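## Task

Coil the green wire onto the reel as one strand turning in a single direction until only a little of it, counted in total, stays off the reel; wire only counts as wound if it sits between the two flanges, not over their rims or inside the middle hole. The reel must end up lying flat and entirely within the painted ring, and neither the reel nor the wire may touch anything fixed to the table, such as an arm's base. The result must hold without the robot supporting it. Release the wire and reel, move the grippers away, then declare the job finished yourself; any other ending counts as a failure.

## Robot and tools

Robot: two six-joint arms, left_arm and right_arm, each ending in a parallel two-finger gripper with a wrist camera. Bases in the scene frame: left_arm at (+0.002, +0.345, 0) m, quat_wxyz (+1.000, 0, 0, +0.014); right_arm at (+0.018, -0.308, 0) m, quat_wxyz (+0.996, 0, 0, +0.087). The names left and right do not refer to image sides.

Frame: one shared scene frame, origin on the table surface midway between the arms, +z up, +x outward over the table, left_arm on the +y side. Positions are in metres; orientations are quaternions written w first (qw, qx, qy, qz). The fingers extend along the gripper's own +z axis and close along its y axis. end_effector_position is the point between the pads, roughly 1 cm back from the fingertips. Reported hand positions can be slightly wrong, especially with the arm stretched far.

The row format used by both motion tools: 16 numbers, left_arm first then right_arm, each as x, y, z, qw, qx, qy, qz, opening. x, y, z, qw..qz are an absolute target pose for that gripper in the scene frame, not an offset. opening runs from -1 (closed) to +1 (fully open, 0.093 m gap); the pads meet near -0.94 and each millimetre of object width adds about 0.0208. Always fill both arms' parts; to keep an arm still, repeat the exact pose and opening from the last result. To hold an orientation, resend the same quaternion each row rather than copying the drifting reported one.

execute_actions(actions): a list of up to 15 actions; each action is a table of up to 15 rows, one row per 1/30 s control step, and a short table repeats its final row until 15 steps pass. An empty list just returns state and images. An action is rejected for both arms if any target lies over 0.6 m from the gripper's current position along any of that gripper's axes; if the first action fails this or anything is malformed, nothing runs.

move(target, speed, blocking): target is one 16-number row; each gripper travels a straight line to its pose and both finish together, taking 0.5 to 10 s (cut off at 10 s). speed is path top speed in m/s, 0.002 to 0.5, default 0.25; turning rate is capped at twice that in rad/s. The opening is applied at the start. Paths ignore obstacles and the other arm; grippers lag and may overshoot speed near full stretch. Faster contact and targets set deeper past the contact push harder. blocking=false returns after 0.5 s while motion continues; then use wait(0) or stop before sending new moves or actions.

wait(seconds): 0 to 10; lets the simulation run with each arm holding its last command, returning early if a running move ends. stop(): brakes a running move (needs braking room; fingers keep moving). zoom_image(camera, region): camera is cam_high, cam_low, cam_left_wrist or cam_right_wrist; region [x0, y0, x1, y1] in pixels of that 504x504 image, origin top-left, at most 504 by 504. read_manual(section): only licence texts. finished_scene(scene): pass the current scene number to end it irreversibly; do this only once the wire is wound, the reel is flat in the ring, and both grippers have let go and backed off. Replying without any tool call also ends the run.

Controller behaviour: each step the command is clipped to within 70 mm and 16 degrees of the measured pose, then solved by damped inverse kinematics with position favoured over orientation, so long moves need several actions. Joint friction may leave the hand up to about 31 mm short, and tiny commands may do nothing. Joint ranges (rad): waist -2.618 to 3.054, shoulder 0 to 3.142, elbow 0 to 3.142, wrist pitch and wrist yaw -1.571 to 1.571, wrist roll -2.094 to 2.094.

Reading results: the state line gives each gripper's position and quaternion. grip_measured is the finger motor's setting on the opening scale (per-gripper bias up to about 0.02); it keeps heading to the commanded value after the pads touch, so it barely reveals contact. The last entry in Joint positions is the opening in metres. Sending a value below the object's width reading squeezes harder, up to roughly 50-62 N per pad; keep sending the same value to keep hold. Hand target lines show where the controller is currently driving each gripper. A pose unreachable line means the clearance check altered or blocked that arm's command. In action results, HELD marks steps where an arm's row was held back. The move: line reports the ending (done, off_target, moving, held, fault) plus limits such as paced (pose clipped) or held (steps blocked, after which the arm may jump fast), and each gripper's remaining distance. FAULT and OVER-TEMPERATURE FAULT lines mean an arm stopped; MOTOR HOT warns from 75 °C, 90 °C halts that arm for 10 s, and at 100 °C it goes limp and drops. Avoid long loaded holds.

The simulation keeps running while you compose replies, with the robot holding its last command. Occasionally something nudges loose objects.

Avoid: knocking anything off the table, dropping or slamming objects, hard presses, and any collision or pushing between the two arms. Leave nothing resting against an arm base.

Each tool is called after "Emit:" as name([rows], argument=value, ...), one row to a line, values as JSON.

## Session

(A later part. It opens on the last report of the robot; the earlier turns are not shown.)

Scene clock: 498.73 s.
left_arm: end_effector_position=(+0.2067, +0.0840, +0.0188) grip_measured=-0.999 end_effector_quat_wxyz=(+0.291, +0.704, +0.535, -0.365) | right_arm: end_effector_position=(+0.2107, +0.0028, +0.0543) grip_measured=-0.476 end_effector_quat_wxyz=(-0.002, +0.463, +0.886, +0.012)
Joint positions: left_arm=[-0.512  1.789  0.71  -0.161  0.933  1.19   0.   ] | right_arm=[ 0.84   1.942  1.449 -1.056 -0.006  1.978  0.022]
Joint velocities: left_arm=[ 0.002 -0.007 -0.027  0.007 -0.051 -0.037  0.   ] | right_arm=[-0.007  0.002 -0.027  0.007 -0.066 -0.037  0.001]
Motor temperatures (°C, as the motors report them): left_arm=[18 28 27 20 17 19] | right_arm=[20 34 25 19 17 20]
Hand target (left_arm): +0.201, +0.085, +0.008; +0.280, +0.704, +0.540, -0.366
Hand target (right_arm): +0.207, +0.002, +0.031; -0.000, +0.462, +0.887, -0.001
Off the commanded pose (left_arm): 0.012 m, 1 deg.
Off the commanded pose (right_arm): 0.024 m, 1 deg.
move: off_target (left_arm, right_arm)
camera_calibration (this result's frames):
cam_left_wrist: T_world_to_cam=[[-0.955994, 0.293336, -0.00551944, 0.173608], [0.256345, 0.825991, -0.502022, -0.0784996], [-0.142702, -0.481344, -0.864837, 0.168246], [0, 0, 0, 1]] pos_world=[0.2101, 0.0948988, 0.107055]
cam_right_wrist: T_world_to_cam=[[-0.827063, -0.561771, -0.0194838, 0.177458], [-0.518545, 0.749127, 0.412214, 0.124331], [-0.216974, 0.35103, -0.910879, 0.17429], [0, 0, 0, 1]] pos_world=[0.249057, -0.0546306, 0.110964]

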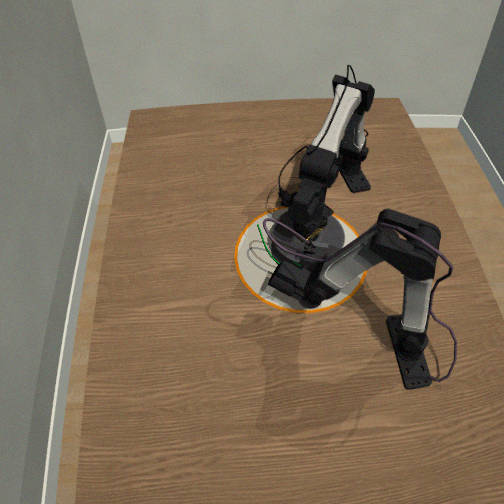

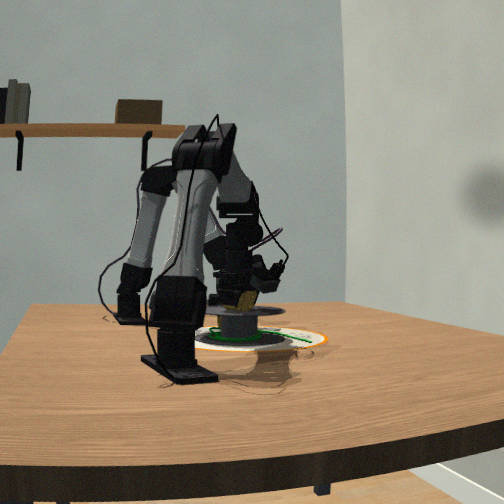

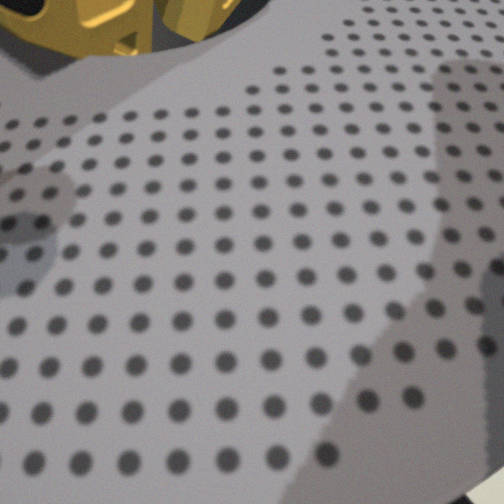

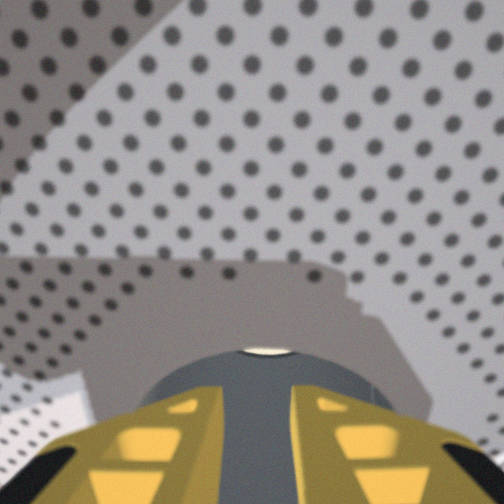

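Emit:
move(target=[0.202,0.084,0.008,0.281,0.704,0.540,-0.366,-1,0.208,0.004,0.03,0,-0.1736,0.9848,0,-0.4], speed=0.2)

Emit:
zoom_image(camera="cam_low", region=[180,280,340,370])

Emit:
zoom_image(camera="cam_high", region=[220,160,400,330])

Scene clock: 502.90 s.
left_arm: end_effector_position=(+0.2011, +0.0848, +0.0179) grip_measured=-0.999 end_effector_quat_wxyz=(+0.286, +0.700, +0.536, -0.375) | right_arm: end_effector_position=(+0.2177, +0.0031, +0.0544) grip_measured=-0.433 end_effector_quat_wxyz=(+0.022, -0.127, +0.992, +0.007)
Joint positions: left_arm=[-0.514  1.789  0.698 -0.162  0.947  1.186  0.   ] | right_arm=[ 0.839  1.942  1.449 -1.04   0.026  0.757  0.024]
Joint velocities: left_arm=[ 0.007 -0.007 -0.017 -0.022  0.037  0.007  0.   ] | right_arm=[-0.012 -0.002 -0.002 -0.066  0.007 -0.007 -0.001]
Motor temperatures (°C, as the motors report them): left_arm=[18 28 26 21 17 19] | right_arm=[20 34 25 19 17 20]
Hand target (left_arm): +0.202, +0.084, +0.008; +0.281, +0.704, +0.540, -0.366
Hand target (right_arm): +0.207, +0.002, +0.031; -0.000, -0.172, +0.985, -0.001
Off the commanded pose (left_arm): 0.010 m, 1 deg.
Off the commanded pose (right_arm): 0.026 m, 6 deg.
move: off_target (right_arm)
camera_calibration (this result's frames):
cam_left_wrist: T_world_to_cam=[[-0.954887, 0.296664, 0.0134945, 0.16725], [0.248362, 0.822678, -0.511387, -0.0761715], [-0.162811, -0.484965, -0.859245, 0.171285], [0, 0, 0, 1]] pos_world=[0.20651, 0.0961149, 0.105966]
cam_right_wrist: T_world_to_cam=[[0.242435, -0.970119, -0.00969298, -0.0487136], [-0.905719, -0.2299, 0.356116, 0.218041], [-0.347704, -0.0775561, -0.934391, 0.206932], [0, 0, 0, 1]] pos_world=[0.281245, 0.0189184, 0.115235]

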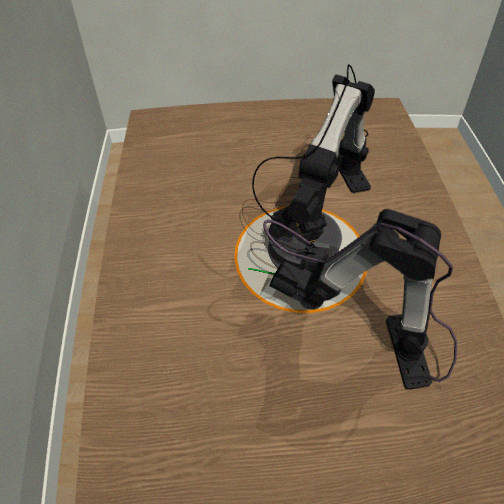

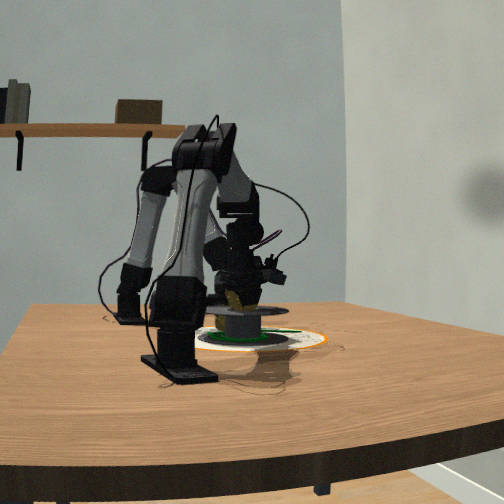

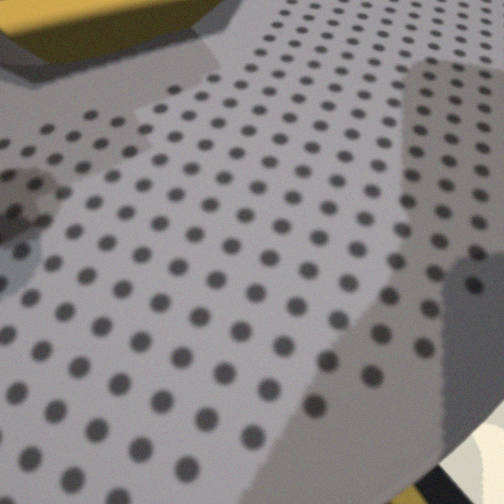

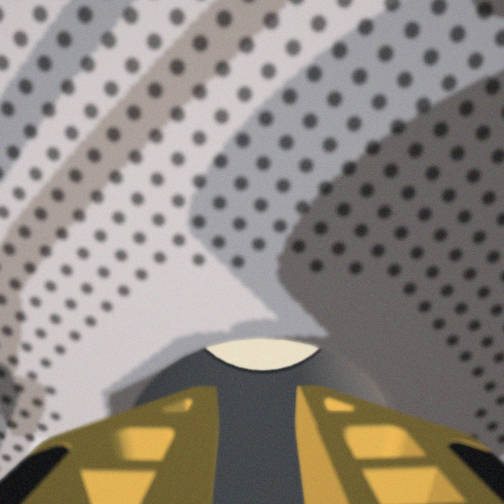

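Region (180, 280, 340, 370) of cam_low's 504x504 image, scaled by 3.150, with more detail than that image has; it fills the top 284 rows of this view, and the rest is white.

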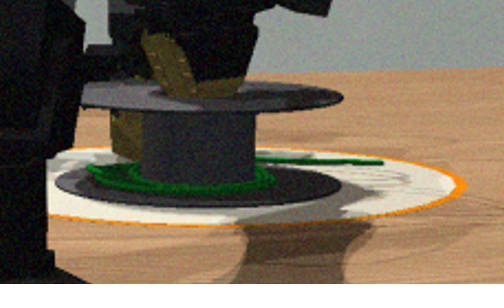

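Region (220, 160, 400, 330) of cam_high's 504x504 image, scaled by 2.800, with more detail than that image has.

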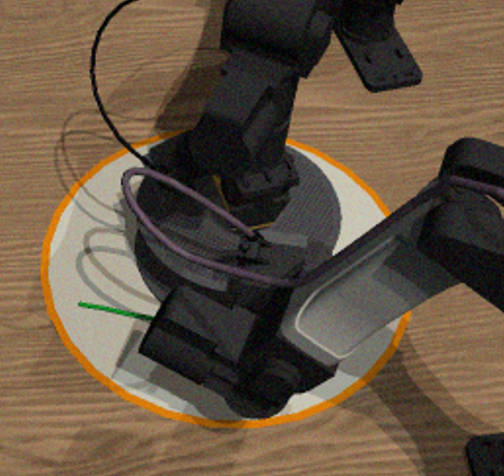

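Emit:
execute_actions([
  [[0.202,0.084,0.008,0.281,0.704,0.540,-0.366,-1,0.214,0.004,0.05,0,-0.127,0.992,0,-1]],
  [[0.202,0.084,0.008,0.281,0.704,0.540,-0.366,-1,0.214,0.004,0.055,0,0.2,0.98,0,-1]],
  [[0.202,0.084,0.008,0.281,0.704,0.540,-0.366,-1,0.214,0.004,0.05,0,0.4617,0.887,0,-1]],
  [[0.202,0.084,0.008,0.281,0.704,0.540,-0.366,-1,0.214,0.004,0.03,0,0.4617,0.887,0,-1]],
  [[0.202,0.084,0.008,0.281,0.704,0.540,-0.366,-1,0.214,0.004,0.03,0,0.4617,0.887,0,-0.4]],
])

Emit:
move(target=[0.202,0.084,0.008,0.281,0.704,0.540,-0.366,-1,0.212,0.004,0.03,0,-0.1736,0.9848,0,-0.4], speed=0.2)

Emit:
zoom_image(camera="cam_low", region=[180,280,340,370])

Emit:
zoom_image(camera="cam_high", region=[220,160,400,330])

Scene clock: 506.37 s.
left_arm: end_effector_position=(+0.2018, +0.0847, +0.0178) grip_measured=-0.999 end_effector_quat_wxyz=(+0.286, +0.699, +0.538, -0.374) | right_arm: end_effector_position=(+0.2169, +0.0045, +0.0523) grip_measured=-0.482 end_effector_quat_wxyz=(+0.006, +0.459, +0.888, +0.014)
Joint positions: left_arm=[-0.514  1.789  0.698 -0.159  0.945  1.179  0.   ] | right_arm=[ 0.836  1.955  1.46  -1.047  0.01   1.963  0.022]
Joint velocities: left_arm=[ 0.012 -0.017  0.007 -0.007  0.022 -0.037  0.   ] | right_arm=[-0.007 -0.017  0.002  0.007 -0.081  0.007  0.001]
Motor temperatures (°C, as the motors report them): left_arm=[18 28 26 21 17 19] | right_arm=[20 34 25 19 17 20]
Hand target (left_arm): +0.202, +0.084, +0.008; +0.281, +0.704, +0.540, -0.366
Hand target (right_arm): +0.213, +0.003, +0.031; +0.000, +0.462, +0.887, -0.000
Off the commanded pose (left_arm): 0.010 m, 1 deg.
Off the commanded pose (right_arm): 0.022 m, 2 deg.
Step readings (end_effector_position; steps 1 to 15: 1st action; 16 to 30: 2nd action; 31 to 45: 3rd action; 46 to 60: 4th action; 61 to 75: 5th action):
0: left_arm (+0.2011, +0.0849, +0.0179) | right_arm (+0.2178, +0.0031, +0.0544)
1: left_arm (+0.2011, +0.0849, +0.0179) | right_arm (+0.2184, +0.0034, +0.0560)
2: left_arm (+0.2016, +0.0848, +0.0178) | right_arm (+0.2189, +0.0042, +0.0564)
4: left_arm (+0.2017, +0.0847, +0.0178) | right_arm (+0.2181, +0.0046, +0.0554)
8: left_arm (+0.2018, +0.0847, +0.0178) | right_arm (+0.2164, +0.0030, +0.0528)
15: left_arm (+0.2018, +0.0847, +0.0178) | right_arm (+0.2162, +0.0028, +0.0525)
16: left_arm (+0.2018, +0.0847, +0.0178) | right_arm (+0.2162, +0.0028, +0.0525)
17: left_arm (+0.2018, +0.0847, +0.0178) | right_arm (+0.2159, +0.0024, +0.0525)
19: left_arm (+0.2018, +0.0847, +0.0178) | right_arm (+0.2157, +0.0022, +0.0525)
23: left_arm (+0.2018, +0.0847, +0.0178) | right_arm (+0.2157, +0.0022, +0.0525)
30: left_arm (+0.2018, +0.0847, +0.0178) | right_arm (+0.2155, +0.0023, +0.0544)
31: left_arm (+0.2018, +0.0847, +0.0178) | right_arm (+0.2156, +0.0025, +0.0545)
32: left_arm (+0.2018, +0.0847, +0.0178) | right_arm (+0.2155, +0.0025, +0.0545)
34: left_arm (+0.2018, +0.0847, +0.0178) | right_arm (+0.2155, +0.0026, +0.0545)
38: left_arm (+0.2018, +0.0847, +0.0178) | right_arm (+0.2151, +0.0028, +0.0545)
45: left_arm (+0.2018, +0.0847, +0.0178) | right_arm (+0.2150, +0.0029, +0.0545)
46: left_arm (+0.2018, +0.0847, +0.0178) | right_arm (+0.2152, +0.0033, +0.0535)
47: left_arm (+0.2018, +0.0847, +0.0178) | right_arm (+0.2157, +0.0040, +0.0519)
49: left_arm (+0.2018, +0.0847, +0.0178) | right_arm (+0.2154, +0.0040, +0.0508)
53: left_arm (+0.2018, +0.0847, +0.0178) | right_arm (+0.2154, +0.0040, +0.0508)
60: left_arm (+0.2018, +0.0847, +0.0178) | right_arm (+0.2154, +0.0039, +0.0508)
61: left_arm (+0.2018, +0.0847, +0.0178) | right_arm (+0.2160, +0.0043, +0.0508)
62: left_arm (+0.2018, +0.0847, +0.0178) | right_arm (+0.2165, +0.0046, +0.0511)
64: left_arm (+0.2018, +0.0847, +0.0178) | right_arm (+0.2169, +0.0045, +0.0523)
68: left_arm (+0.2018, +0.0847, +0.0178) | right_arm (+0.2169, +0.0045, +0.0523)
75: end_effector_position above
camera_calibration (this result's frames):
cam_left_wrist: T_world_to_cam=[[-0.956201, 0.292306, 0.015422, 0.168543], [0.243882, 0.824715, -0.510261, -0.0755976], [-0.161871, -0.484151, -0.859881, 0.171002], [0, 0, 0, 1]] pos_world=[0.207278, 0.0958711, 0.105867]
cam_right_wrist: T_world_to_cam=[[-0.821469, -0.569377, -0.0315878, 0.182921], [-0.532314, 0.745774, 0.400579, 0.130728], [-0.204523, 0.345878, -0.915718, 0.170862], [0, 0, 0, 1]] pos_world=[0.254797, -0.0524396, 0.109873]

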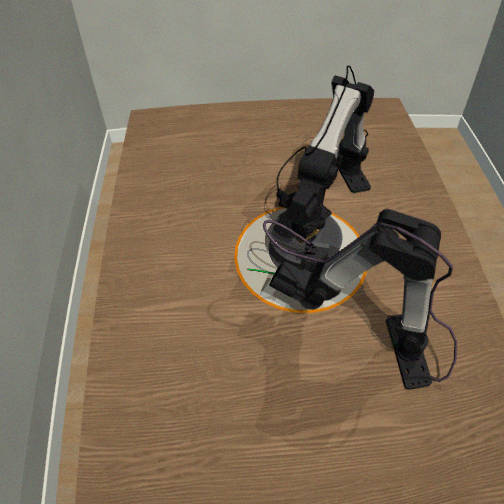

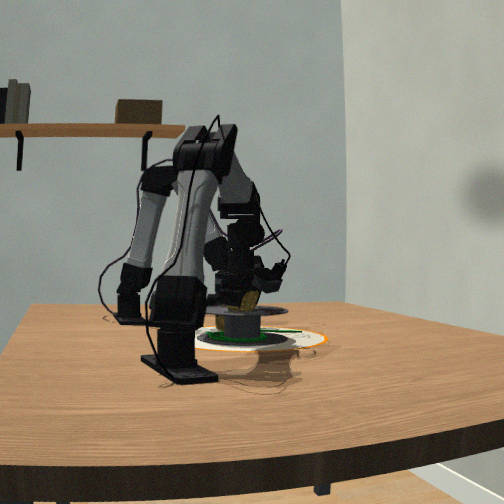

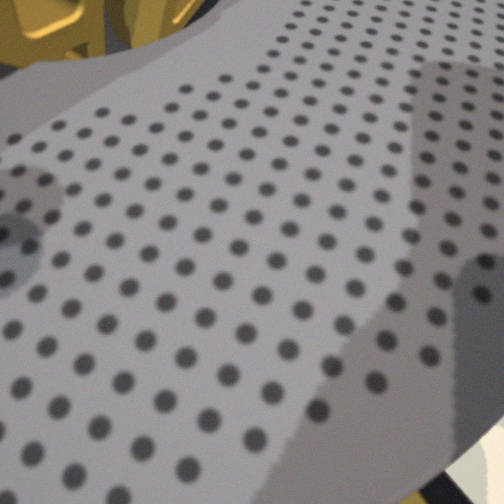

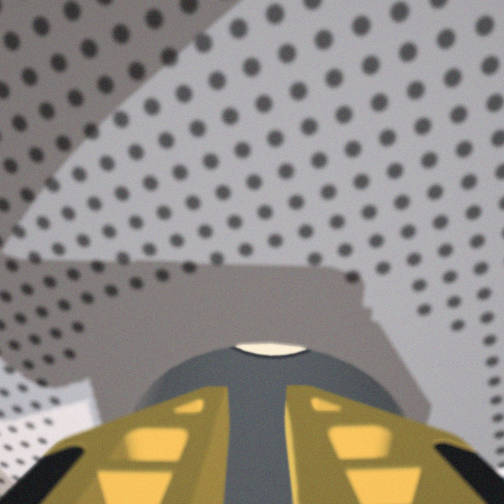

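Scene clock: 510.20 s.
left_arm: end_effector_position=(+0.1903, +0.0847, +0.0178) grip_measured=-0.999 end_effector_quat_wxyz=(+0.272, +0.697, +0.535, -0.392) | right_arm: end_effector_position=(+0.2421, +0.0035, +0.0574) grip_measured=-0.405 end_effector_quat_wxyz=(+0.066, -0.132, +0.989, +0.003)
Joint positions: left_arm=[-0.525  1.789  0.692 -0.195  0.967  1.187  0.   ] | right_arm=[ 0.816  1.945  1.46  -0.995  0.096  0.72   0.026]
Joint velocities: left_arm=[ 0.012 -0.002  0.012  0.037 -0.066  0.007  0.   ] | right_arm=[ 0.002  0.002 -0.012 -0.051 -0.007 -0.051 -0.001]
Motor temperatures (°C, as the motors report them): left_arm=[18 28 26 21 17 19] | right_arm=[20 34 25 19 17 20]
Hand target (left_arm): +0.202, +0.085, +0.009; +0.280, +0.704, +0.540, -0.367
Hand target (right_arm): +0.212, +0.002, +0.033; +0.001, -0.171, +0.985, -0.000
Off the commanded pose (left_arm): 0.015 m, 3 deg.
Off the commanded pose (right_arm): 0.041 m, 9 deg.
move: off_target (left_arm, right_arm)
camera_calibration (this result's frames):
cam_left_wrist: T_world_to_cam=[[-0.948078, 0.313555, 0.0532147, 0.153454], [0.241413, 0.81844, -0.521417, -0.0715544], [-0.207046, -0.481497, -0.851641, 0.177379], [0, 0, 0, 1]] pos_world=[0.199486, 0.0958541, 0.105587]
cam_right_wrist: T_world_to_cam=[[0.251948, -0.96769, 0.00990463, -0.0576058], [-0.931147, -0.23962, 0.27486, 0.250071], [-0.263606, -0.0784731, -0.961433, 0.199394], [0, 0, 0, 1]] pos_world=[0.299927, 0.0198244, 0.12354]

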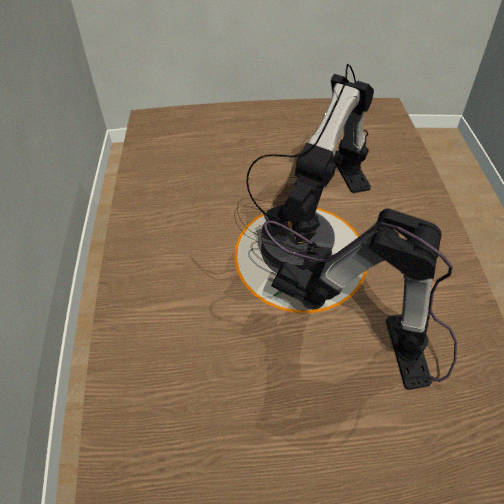

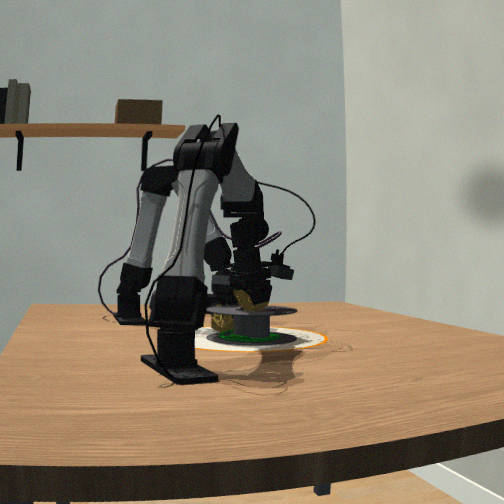

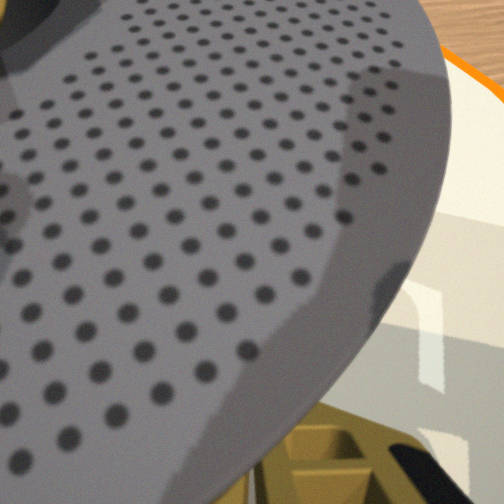

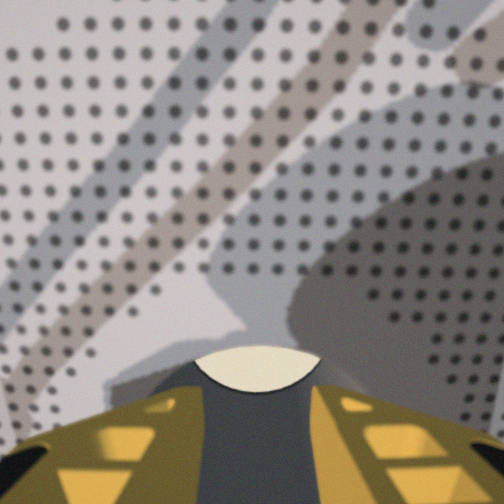

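Region (180, 280, 340, 370) of cam_low's 504x504 image, scaled by 3.150, with more detail than that image has; it fills the top 284 rows of this view, and the rest is white.

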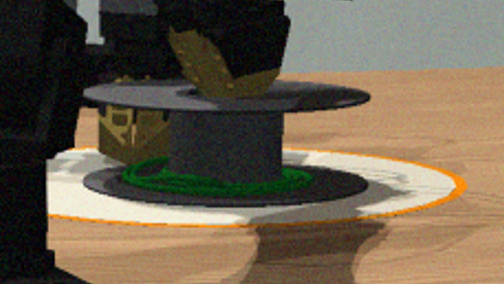

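Region (220, 160, 400, 330) of cam_high's 504x504 image, scaled by 2.800, with more detail than that image has.

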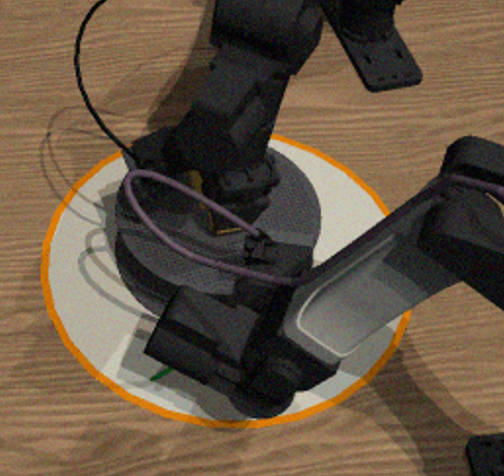

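Emit:
move(target=[0.205,0.15,0.05,0.281,0.704,0.540,-0.366,-1,0.225,0.004,0.03,0,-0.14,0.99,0,-0.4], speed=0.05)

Scene clock: 513.07 s.
left_arm: end_effector_position=(+0.2000, +0.1473, +0.0420) grip_measured=-0.999 end_effector_quat_wxyz=(+0.275, +0.698, +0.543, -0.377) | right_arm: end_effector_position=(+0.2413, +0.0044, +0.0583) grip_measured=-0.404 end_effector_quat_wxyz=(+0.060, -0.133, +0.989, +0.010)
Joint positions: left_arm=[-0.291  1.702  0.754 -0.645  0.971  1.567  0.   ] | right_arm=[ 0.811  1.943  1.461 -0.995  0.077  0.715  0.026]
Joint velocities: left_arm=[-0.017  0.007  0.017 -0.037 -0.022  0.051  0.   ] | right_arm=[-0.007  0.002 -0.017 -0.022 -0.022  0.037  0.   ]
Motor temperatures (°C, as the motors report them): left_arm=[18 28 26 21 17 19] | right_arm=[20 34 25 19 18 20]
Hand target (left_arm): +0.206, +0.149, +0.050; +0.283, +0.703, +0.540, -0.365
Hand target (right_arm): +0.224, +0.002, +0.033; +0.001, -0.138, +0.990, +0.001
Off the commanded pose (left_arm): 0.010 m, 2 deg.
Off the commanded pose (right_arm): 0.033 m, 7 deg.
move: off_target (right_arm)
camera_calibration (this result's frames):
cam_left_wrist: T_world_to_cam=[[-0.955259, 0.293133, 0.0394182, 0.146799], [0.234822, 0.832675, -0.501508, -0.114114], [-0.179831, -0.469814, -0.864254, 0.223513], [0, 0, 0, 1]] pos_world=[0.207223, 0.156998, 0.130156]
cam_right_wrist: T_world_to_cam=[[0.253631, -0.967283, -0.00584534, -0.0560299], [-0.926869, -0.244754, 0.28462, 0.247735], [-0.276738, -0.0667705, -0.958623, 0.203075], [0, 0, 0, 1]] pos_world=[0.300027, 0.0199968, 0.123834]

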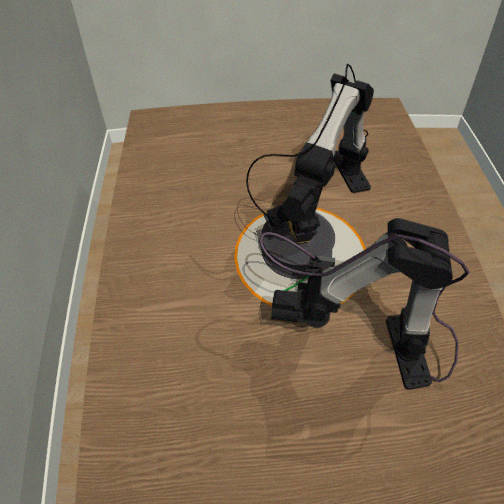

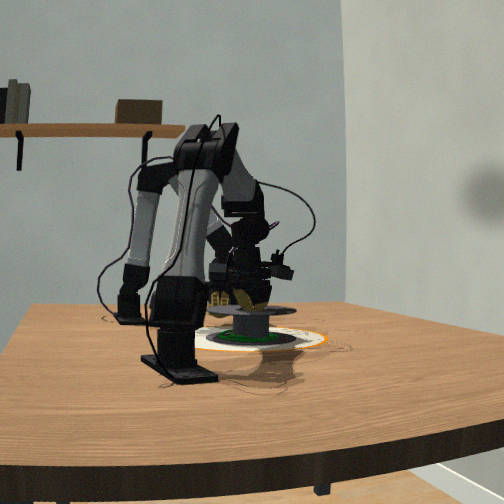

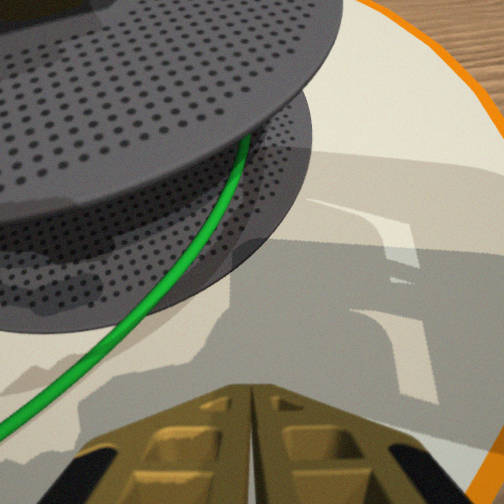

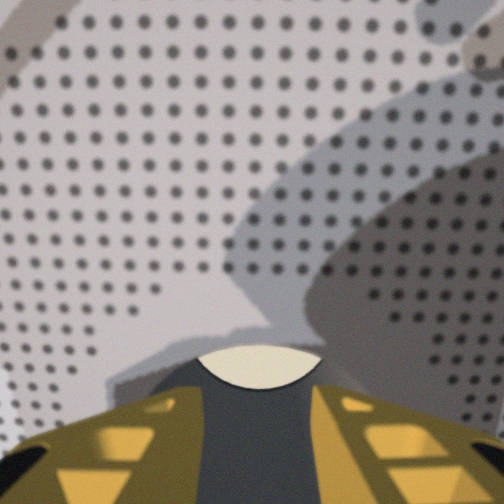

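Emit:
execute_actions([
  [[0.205,0.17,0.07,0.281,0.704,0.540,-0.366,-1,0.238,0.004,0.05,0,-0.13,0.99,0,-1]],
  [[0.205,0.19,0.08,0.281,0.704,0.540,-0.366,-1,0.238,0.004,0.055,0,0.2,0.98,0,-1]],
  [[0.205,0.19,0.08,0.281,0.704,0.540,-0.366,-1,0.238,0.004,0.05,0,0.4617,0.887,0,-1]],
  [[0.205,0.19,0.08,0.281,0.704,0.540,-0.366,-1,0.238,0.004,0.03,0,0.4617,0.887,0,-1]],
  [[0.205,0.19,0.08,0.281,0.704,0.540,-0.366,-1,0.238,0.004,0.03,0,0.4617,0.887,0,-0.4]],
])

Emit:
move(target=[0.22,0.20,0.085,0.281,0.704,0.540,-0.366,-0.55,0.236,0.004,0.03,0,0.1736,0.9848,0,-0.4], speed=0.2)

Scene clock: 519.47 s.
left_arm: end_effector_position=(+0.2009, +0.1877, +0.0751) grip_measured=-0.999 end_effector_quat_wxyz=(+0.279, +0.700, +0.540, -0.374) | right_arm: end_effector_position=(+0.2379, +0.0058, +0.0513) grip_measured=-0.514 end_effector_quat_wxyz=(+0.005, +0.454, +0.891, +0.013)
Joint positions: left_arm=[-0.125  1.655  0.851 -1.017  0.949  1.858  0.   ] | right_arm=[ 0.789  2.006  1.529 -1.067  0.006  1.907  0.021]
Joint velocities: left_arm=[ 0.007  0.002 -0.017 -0.051 -0.066 -0.066  0.   ] | right_arm=[-0.002 -0.002  0.002 -0.022  0.051  0.022 -0.001]
Motor temperatures (°C, as the motors report them): left_arm=[18 28 27 20 17 19] | right_arm=[20 34 25 19 18 20]
Hand target (left_arm): +0.205, +0.190, +0.080; +0.281, +0.704, +0.540, -0.366
Hand target (right_arm): +0.237, +0.003, +0.031; -0.000, +0.462, +0.887, -0.000
Off the commanded pose (left_arm): 0.007 m, 1 deg.
Off the commanded pose (right_arm): 0.021 m, 2 deg.
Step readings (end_effector_position; steps 1 to 15: 1st action; 16 to 30: 2nd action; 31 to 45: 3rd action; 46 to 60: 4th action; 61 to 75: 5th action):
0: left_arm (+0.1996, +0.1475, +0.0421) | right_arm (+0.2413, +0.0044, +0.0583)
1: left_arm (+0.1995, +0.1496, +0.0438) | right_arm (+0.2412, +0.0047, +0.0598)
2: left_arm (+0.2005, +0.1540, +0.0472) | right_arm (+0.2416, +0.0065, +0.0600)
4: left_arm (+0.2062, +0.1617, +0.0557) | right_arm (+0.2438, +0.0092, +0.0577)
8: left_arm (+0.2097, +0.1659, +0.0633) | right_arm (+0.2409, +0.0060, +0.0526)
15: left_arm (+0.2025, +0.1674, +0.0642) | right_arm (+0.2368, +0.0033, +0.0520)
16: left_arm (+0.2021, +0.1696, +0.0652) | right_arm (+0.2367, +0.0034, +0.0520)
17: left_arm (+0.2032, +0.1740, +0.0666) | right_arm (+0.2367, +0.0033, +0.0520)
19: left_arm (+0.2075, +0.1823, +0.0694) | right_arm (+0.2364, +0.0031, +0.0520)
23: left_arm (+0.2079, +0.1867, +0.0731) | right_arm (+0.2359, +0.0027, +0.0520)
30: left_arm (+0.2029, +0.1874, +0.0745) | right_arm (+0.2370, +0.0044, +0.0555)
31: left_arm (+0.2026, +0.1874, +0.0746) | right_arm (+0.2370, +0.0045, +0.0555)
32: left_arm (+0.2023, +0.1875, +0.0747) | right_arm (+0.2370, +0.0045, +0.0555)
34: left_arm (+0.2018, +0.1876, +0.0748) | right_arm (+0.2370, +0.0045, +0.0555)
38: left_arm (+0.2012, +0.1876, +0.0749) | right_arm (+0.2368, +0.0046, +0.0555)
45: left_arm (+0.2010, +0.1877, +0.0750) | right_arm (+0.2367, +0.0047, +0.0555)
46: left_arm (+0.2010, +0.1877, +0.0750) | right_arm (+0.2370, +0.0052, +0.0545)
47: left_arm (+0.2010, +0.1877, +0.0750) | right_arm (+0.2375, +0.0058, +0.0529)
49: left_arm (+0.2010, +0.1877, +0.0750) | right_arm (+0.2375, +0.0060, +0.0498)
53: left_arm (+0.2010, +0.1877, +0.0750) | right_arm (+0.2377, +0.0063, +0.0498)
60: left_arm (+0.2010, +0.1877, +0.0750) | right_arm (+0.2376, +0.0063, +0.0498)
61: left_arm (+0.2010, +0.1877, +0.0750) | right_arm (+0.2375, +0.0064, +0.0498)
62: left_arm (+0.2010, +0.1877, +0.0750) | right_arm (+0.2374, +0.0059, +0.0501)
64: left_arm (+0.2010, +0.1877, +0.0750) | right_arm (+0.2379, +0.0058, +0.0513)
68: left_arm (+0.2010, +0.1877, +0.0750) | right_arm (+0.2379, +0.0058, +0.0513)
75: end_effector_position above
camera_calibration (this result's frames):
cam_left_wrist: T_world_to_cam=[[-0.955158, 0.294859, 0.0270526, 0.135131], [0.242181, 0.830533, -0.501562, -0.132486], [-0.170358, -0.472519, -0.864699, 0.26984], [0, 0, 0, 1]] pos_world=[0.207126, 0.197694, 0.163225]
cam_right_wrist: T_world_to_cam=[[-0.815397, -0.578225, -0.0280033, 0.199304], [-0.538993, 0.740645, 0.401163, 0.142919], [-0.211222, 0.342201, -0.915578, 0.175425], [0, 0, 0, 1]] pos_world=[0.276598, -0.0506404, 0.108863]

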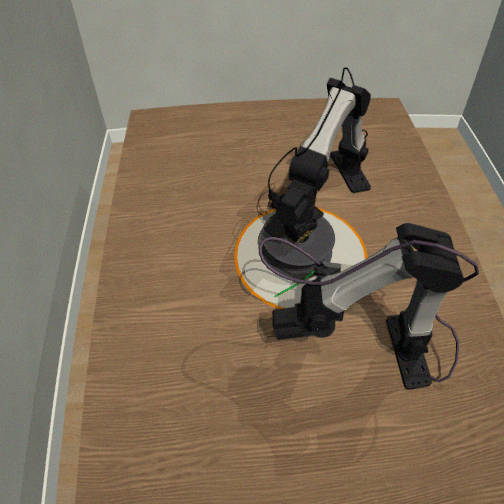

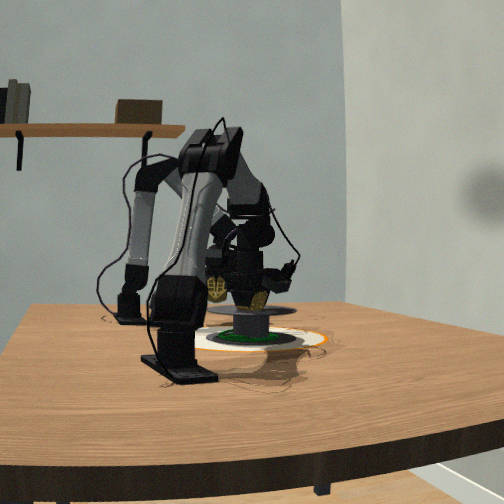

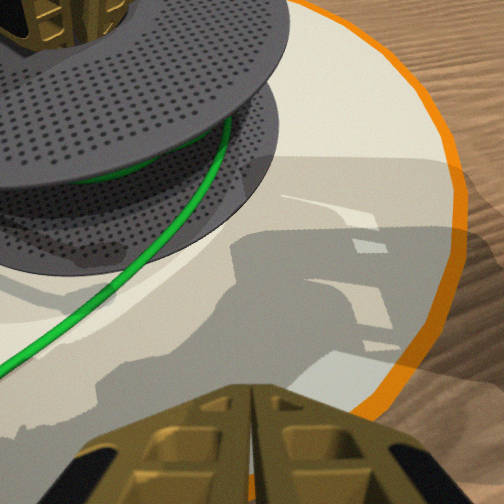

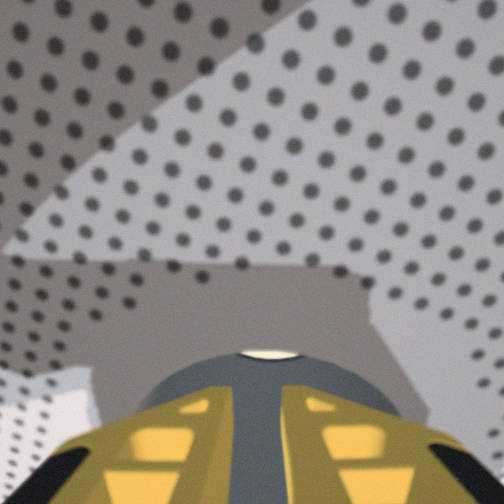

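Scene clock: 521.47 s.
left_arm: end_effector_position=(+0.2175, +0.1967, +0.0864) grip_measured=-0.552 end_effector_quat_wxyz=(+0.289, +0.706, +0.535, -0.363) | right_arm: end_effector_position=(+0.2393, +0.0078, +0.0524) grip_measured=-0.514 end_effector_quat_wxyz=(+0.011, +0.185, +0.983, +0.016)
Joint positions: left_arm=[-0.083  1.681  0.935 -1.097  0.938  1.927  0.019] | right_arm=[ 0.789  2.003  1.529 -1.058  0.006  1.334  0.021]
Joint velocities: left_arm=[-0.017  0.007 -0.012 -0.095  0.051 -0.037  0.   ] | right_arm=[ 0.002 -0.012 -0.012 -0.022  0.007 -0.051  0.002]
Motor temperatures (°C, as the motors report them): left_arm=[18 28 27 20 17 19] | right_arm=[20 34 25 19 18 20]
Hand target (left_arm): +0.220, +0.199, +0.085; +0.281, +0.704, +0.540, -0.366
Hand target (right_arm): +0.235, +0.003, +0.031; -0.000, +0.174, +0.985, -0.000
Off the commanded pose (left_arm): 0.004 m, 1 deg.
Off the commanded pose (right_arm): 0.023 m, 3 deg.
move: off_target (right_arm)
camera_calibration (this result's frames):
cam_left_wrist: T_world_to_cam=[[-0.9555, 0.294942, -0.00545081, 0.150815], [0.258831, 0.829364, -0.495138, -0.142205], [-0.141516, -0.474515, -0.868797, 0.281228], [0, 0, 0, 1]] pos_world=[0.220709, 0.206905, 0.174741]
cam_right_wrist: T_world_to_cam=[[-0.372022, -0.927475, -0.0372741, 0.0987808], [-0.861919, 0.330264, 0.384737, 0.223094], [-0.344523, 0.175258, -0.922273, 0.209539], [0, 0, 0, 1]] pos_world=[0.301228, -0.0187863, 0.111102]

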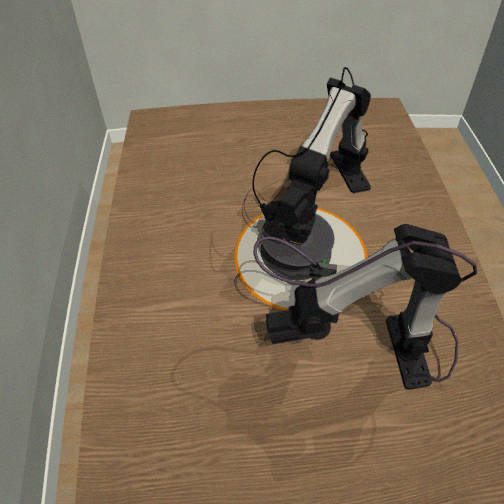

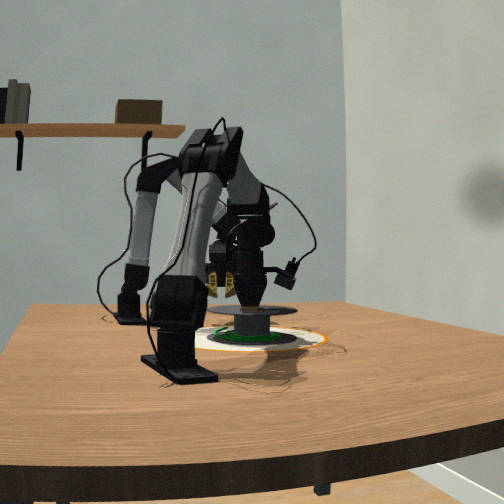

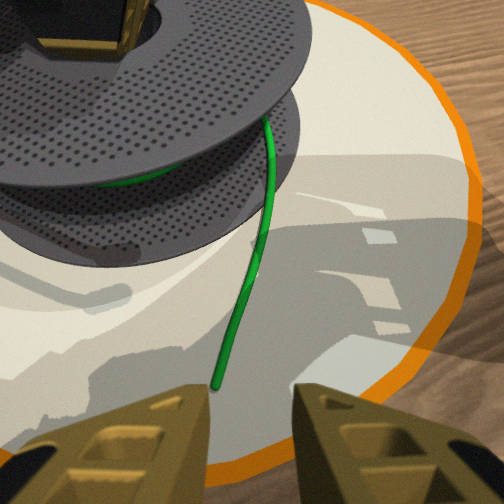

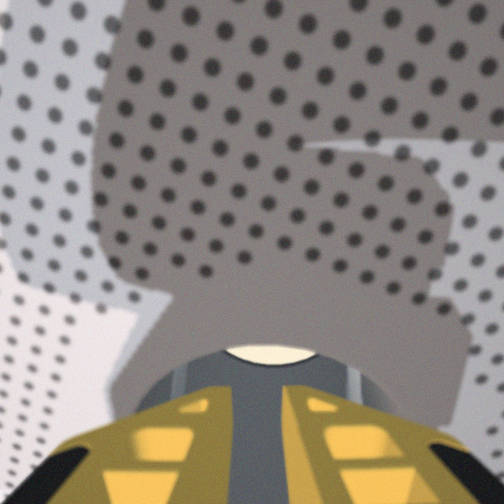

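Emit:
move(target=[0.219,0.169,0.024,0.281,0.704,0.540,-0.366,-0.55,0.236,0.004,0.03,0,0.1736,0.9848,0,-0.4], speed=0.06)

Scene clock: 524.70 s.
left_arm: end_effector_position=(+0.2229, +0.1722, +0.0298) grip_measured=-0.552 end_effector_quat_wxyz=(+0.283, +0.709, +0.539, -0.356) | right_arm: end_effector_position=(+0.2393, +0.0078, +0.0524) grip_measured=-0.514 end_effector_quat_wxyz=(+0.011, +0.183, +0.983, +0.016)
Joint positions: left_arm=[-0.184  1.798  0.825 -0.725  0.938  1.748  0.019] | right_arm=[ 0.789  2.003  1.529 -1.058  0.006  1.331  0.021]
Joint velocities: left_arm=[-0.012 -0.007 -0.012 -0.007  0.037  0.022  0.   ] | right_arm=[-0.007  0.002  0.002  0.022 -0.007 -0.037  0.   ]
Motor temperatures (°C, as the motors report them): left_arm=[18 28 27 20 17 19] | right_arm=[20 34 25 19 18 20]
Hand target (left_arm): +0.218, +0.170, +0.025; +0.280, +0.704, +0.540, -0.367
Hand target (right_arm): +0.235, +0.003, +0.031; -0.000, +0.174, +0.985, -0.000
Off the commanded pose (left_arm): 0.008 m, 1 deg.
Off the commanded pose (right_arm): 0.023 m, 2 deg.
move: off_target (right_arm)
camera_calibration (this result's frames):
cam_left_wrist: T_world_to_cam=[[-0.956229, 0.292616, -0.00106403, 0.163425], [0.257534, 0.839848, -0.477841, -0.153375], [-0.13893, -0.457199, -0.878446, 0.217862], [0, 0, 0, 1]] pos_world=[0.226039, 0.180598, 0.118265]
cam_right_wrist: T_world_to_cam=[[-0.369188, -0.928609, -0.0372291, 0.0981094], [-0.862955, 0.327666, 0.384636, 0.223367], [-0.344977, 0.17413, -0.922317, 0.209659], [0, 0, 0, 1]] pos_world=[0.301304, -0.0185924, 0.11111]

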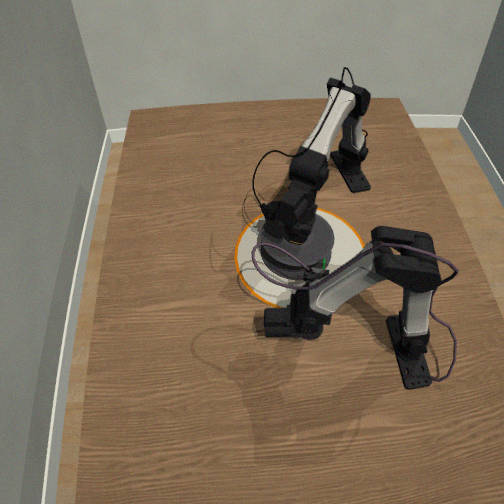

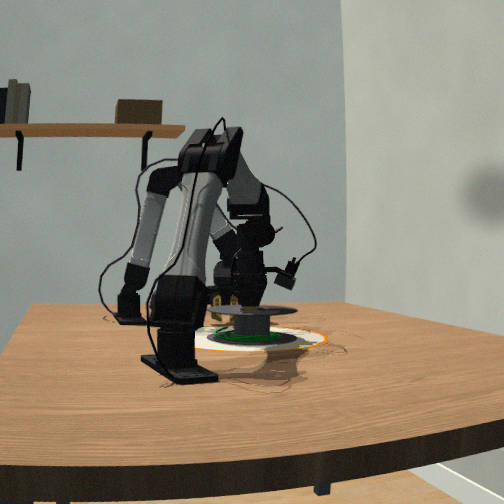

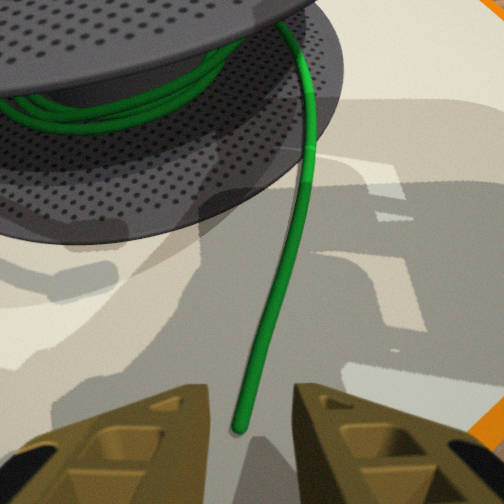

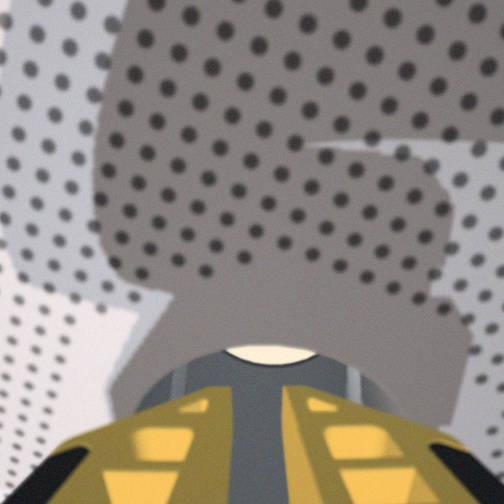

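Emit:
move(target=[0.218,0.169,-0.006,0.281,0.704,0.540,-0.366,-0.55,0.236,0.004,0.03,0,0.1736,0.9848,0,-0.4], speed=0.03)

Scene clock: 527.03 s.
left_arm: end_effector_position=(+0.2230, +0.1684, +0.0141) grip_measured=-0.552 end_effector_quat_wxyz=(+0.295, +0.698, +0.537, -0.370) | right_arm: end_effector_position=(+0.2393, +0.0078, +0.0524) grip_measured=-0.514 end_effector_quat_wxyz=(+0.011, +0.183, +0.983, +0.016)
Joint positions: left_arm=[-0.183  1.864  0.797 -0.633  0.98   1.744  0.019] | right_arm=[ 0.789  2.003  1.529 -1.058  0.006  1.331  0.021]
Joint velocities: left_arm=[-0.002 -0.012  0.017  0.066 -0.007  0.022 -0.   ] | right_arm=[ 0.007 -0.007 -0.007 -0.022 -0.007 -0.022 -0.001]
Motor temperatures (°C, as the motors report them): left_arm=[18 28 27 20 17 19] | right_arm=[20 34 25 19 18 20]
Hand target (left_arm): +0.217, +0.170, -0.004; +0.280, +0.704, +0.540, -0.366
Hand target (right_arm): +0.235, +0.003, +0.031; -0.000, +0.174, +0.985, -0.000
Off the commanded pose (left_arm): 0.021 m, 2 deg.
Off the commanded pose (right_arm): 0.023 m, 2 deg.
move: off_target (left_arm, right_arm)
camera_calibration (this result's frames):
cam_left_wrist: T_world_to_cam=[[-0.958802, 0.284072, -0.0013293, 0.166562], [0.244384, 0.822441, -0.51368, -0.151341], [-0.144829, -0.492842, -0.857981, 0.20936], [0, 0, 0, 1]] pos_world=[0.227006, 0.180335, 0.102107]
cam_right_wrist: T_world_to_cam=[[-0.369188, -0.928609, -0.0372291, 0.0981094], [-0.862955, 0.327666, 0.384636, 0.223367], [-0.344977, 0.17413, -0.922317, 0.209659], [0, 0, 0, 1]] pos_world=[0.301304, -0.0185924, 0.11111]

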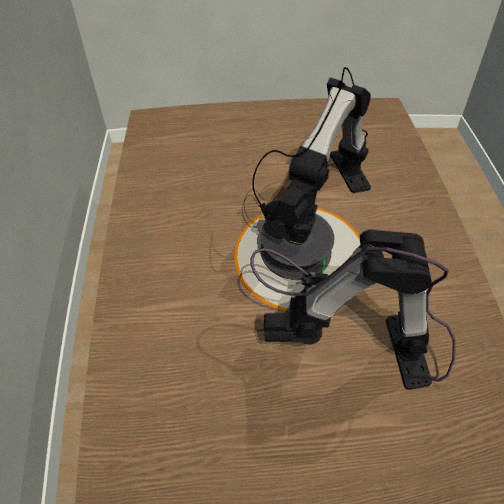

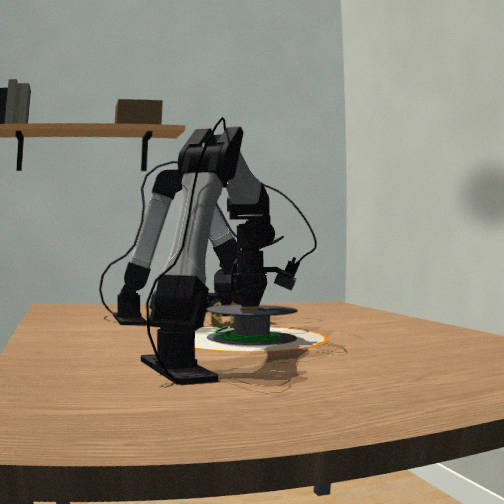

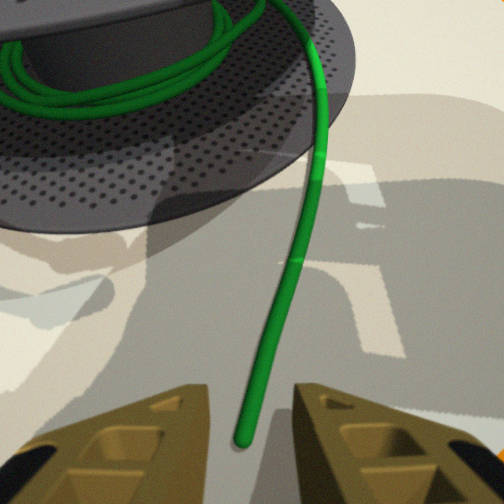

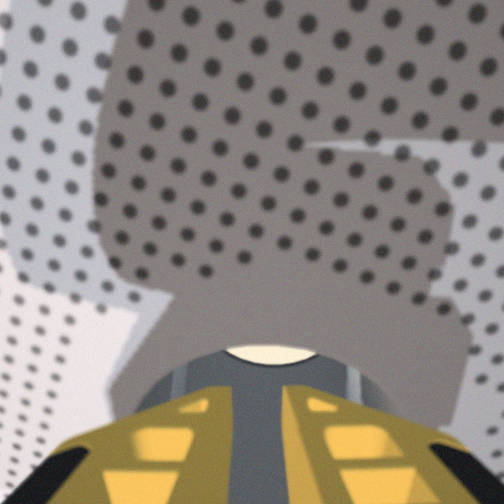

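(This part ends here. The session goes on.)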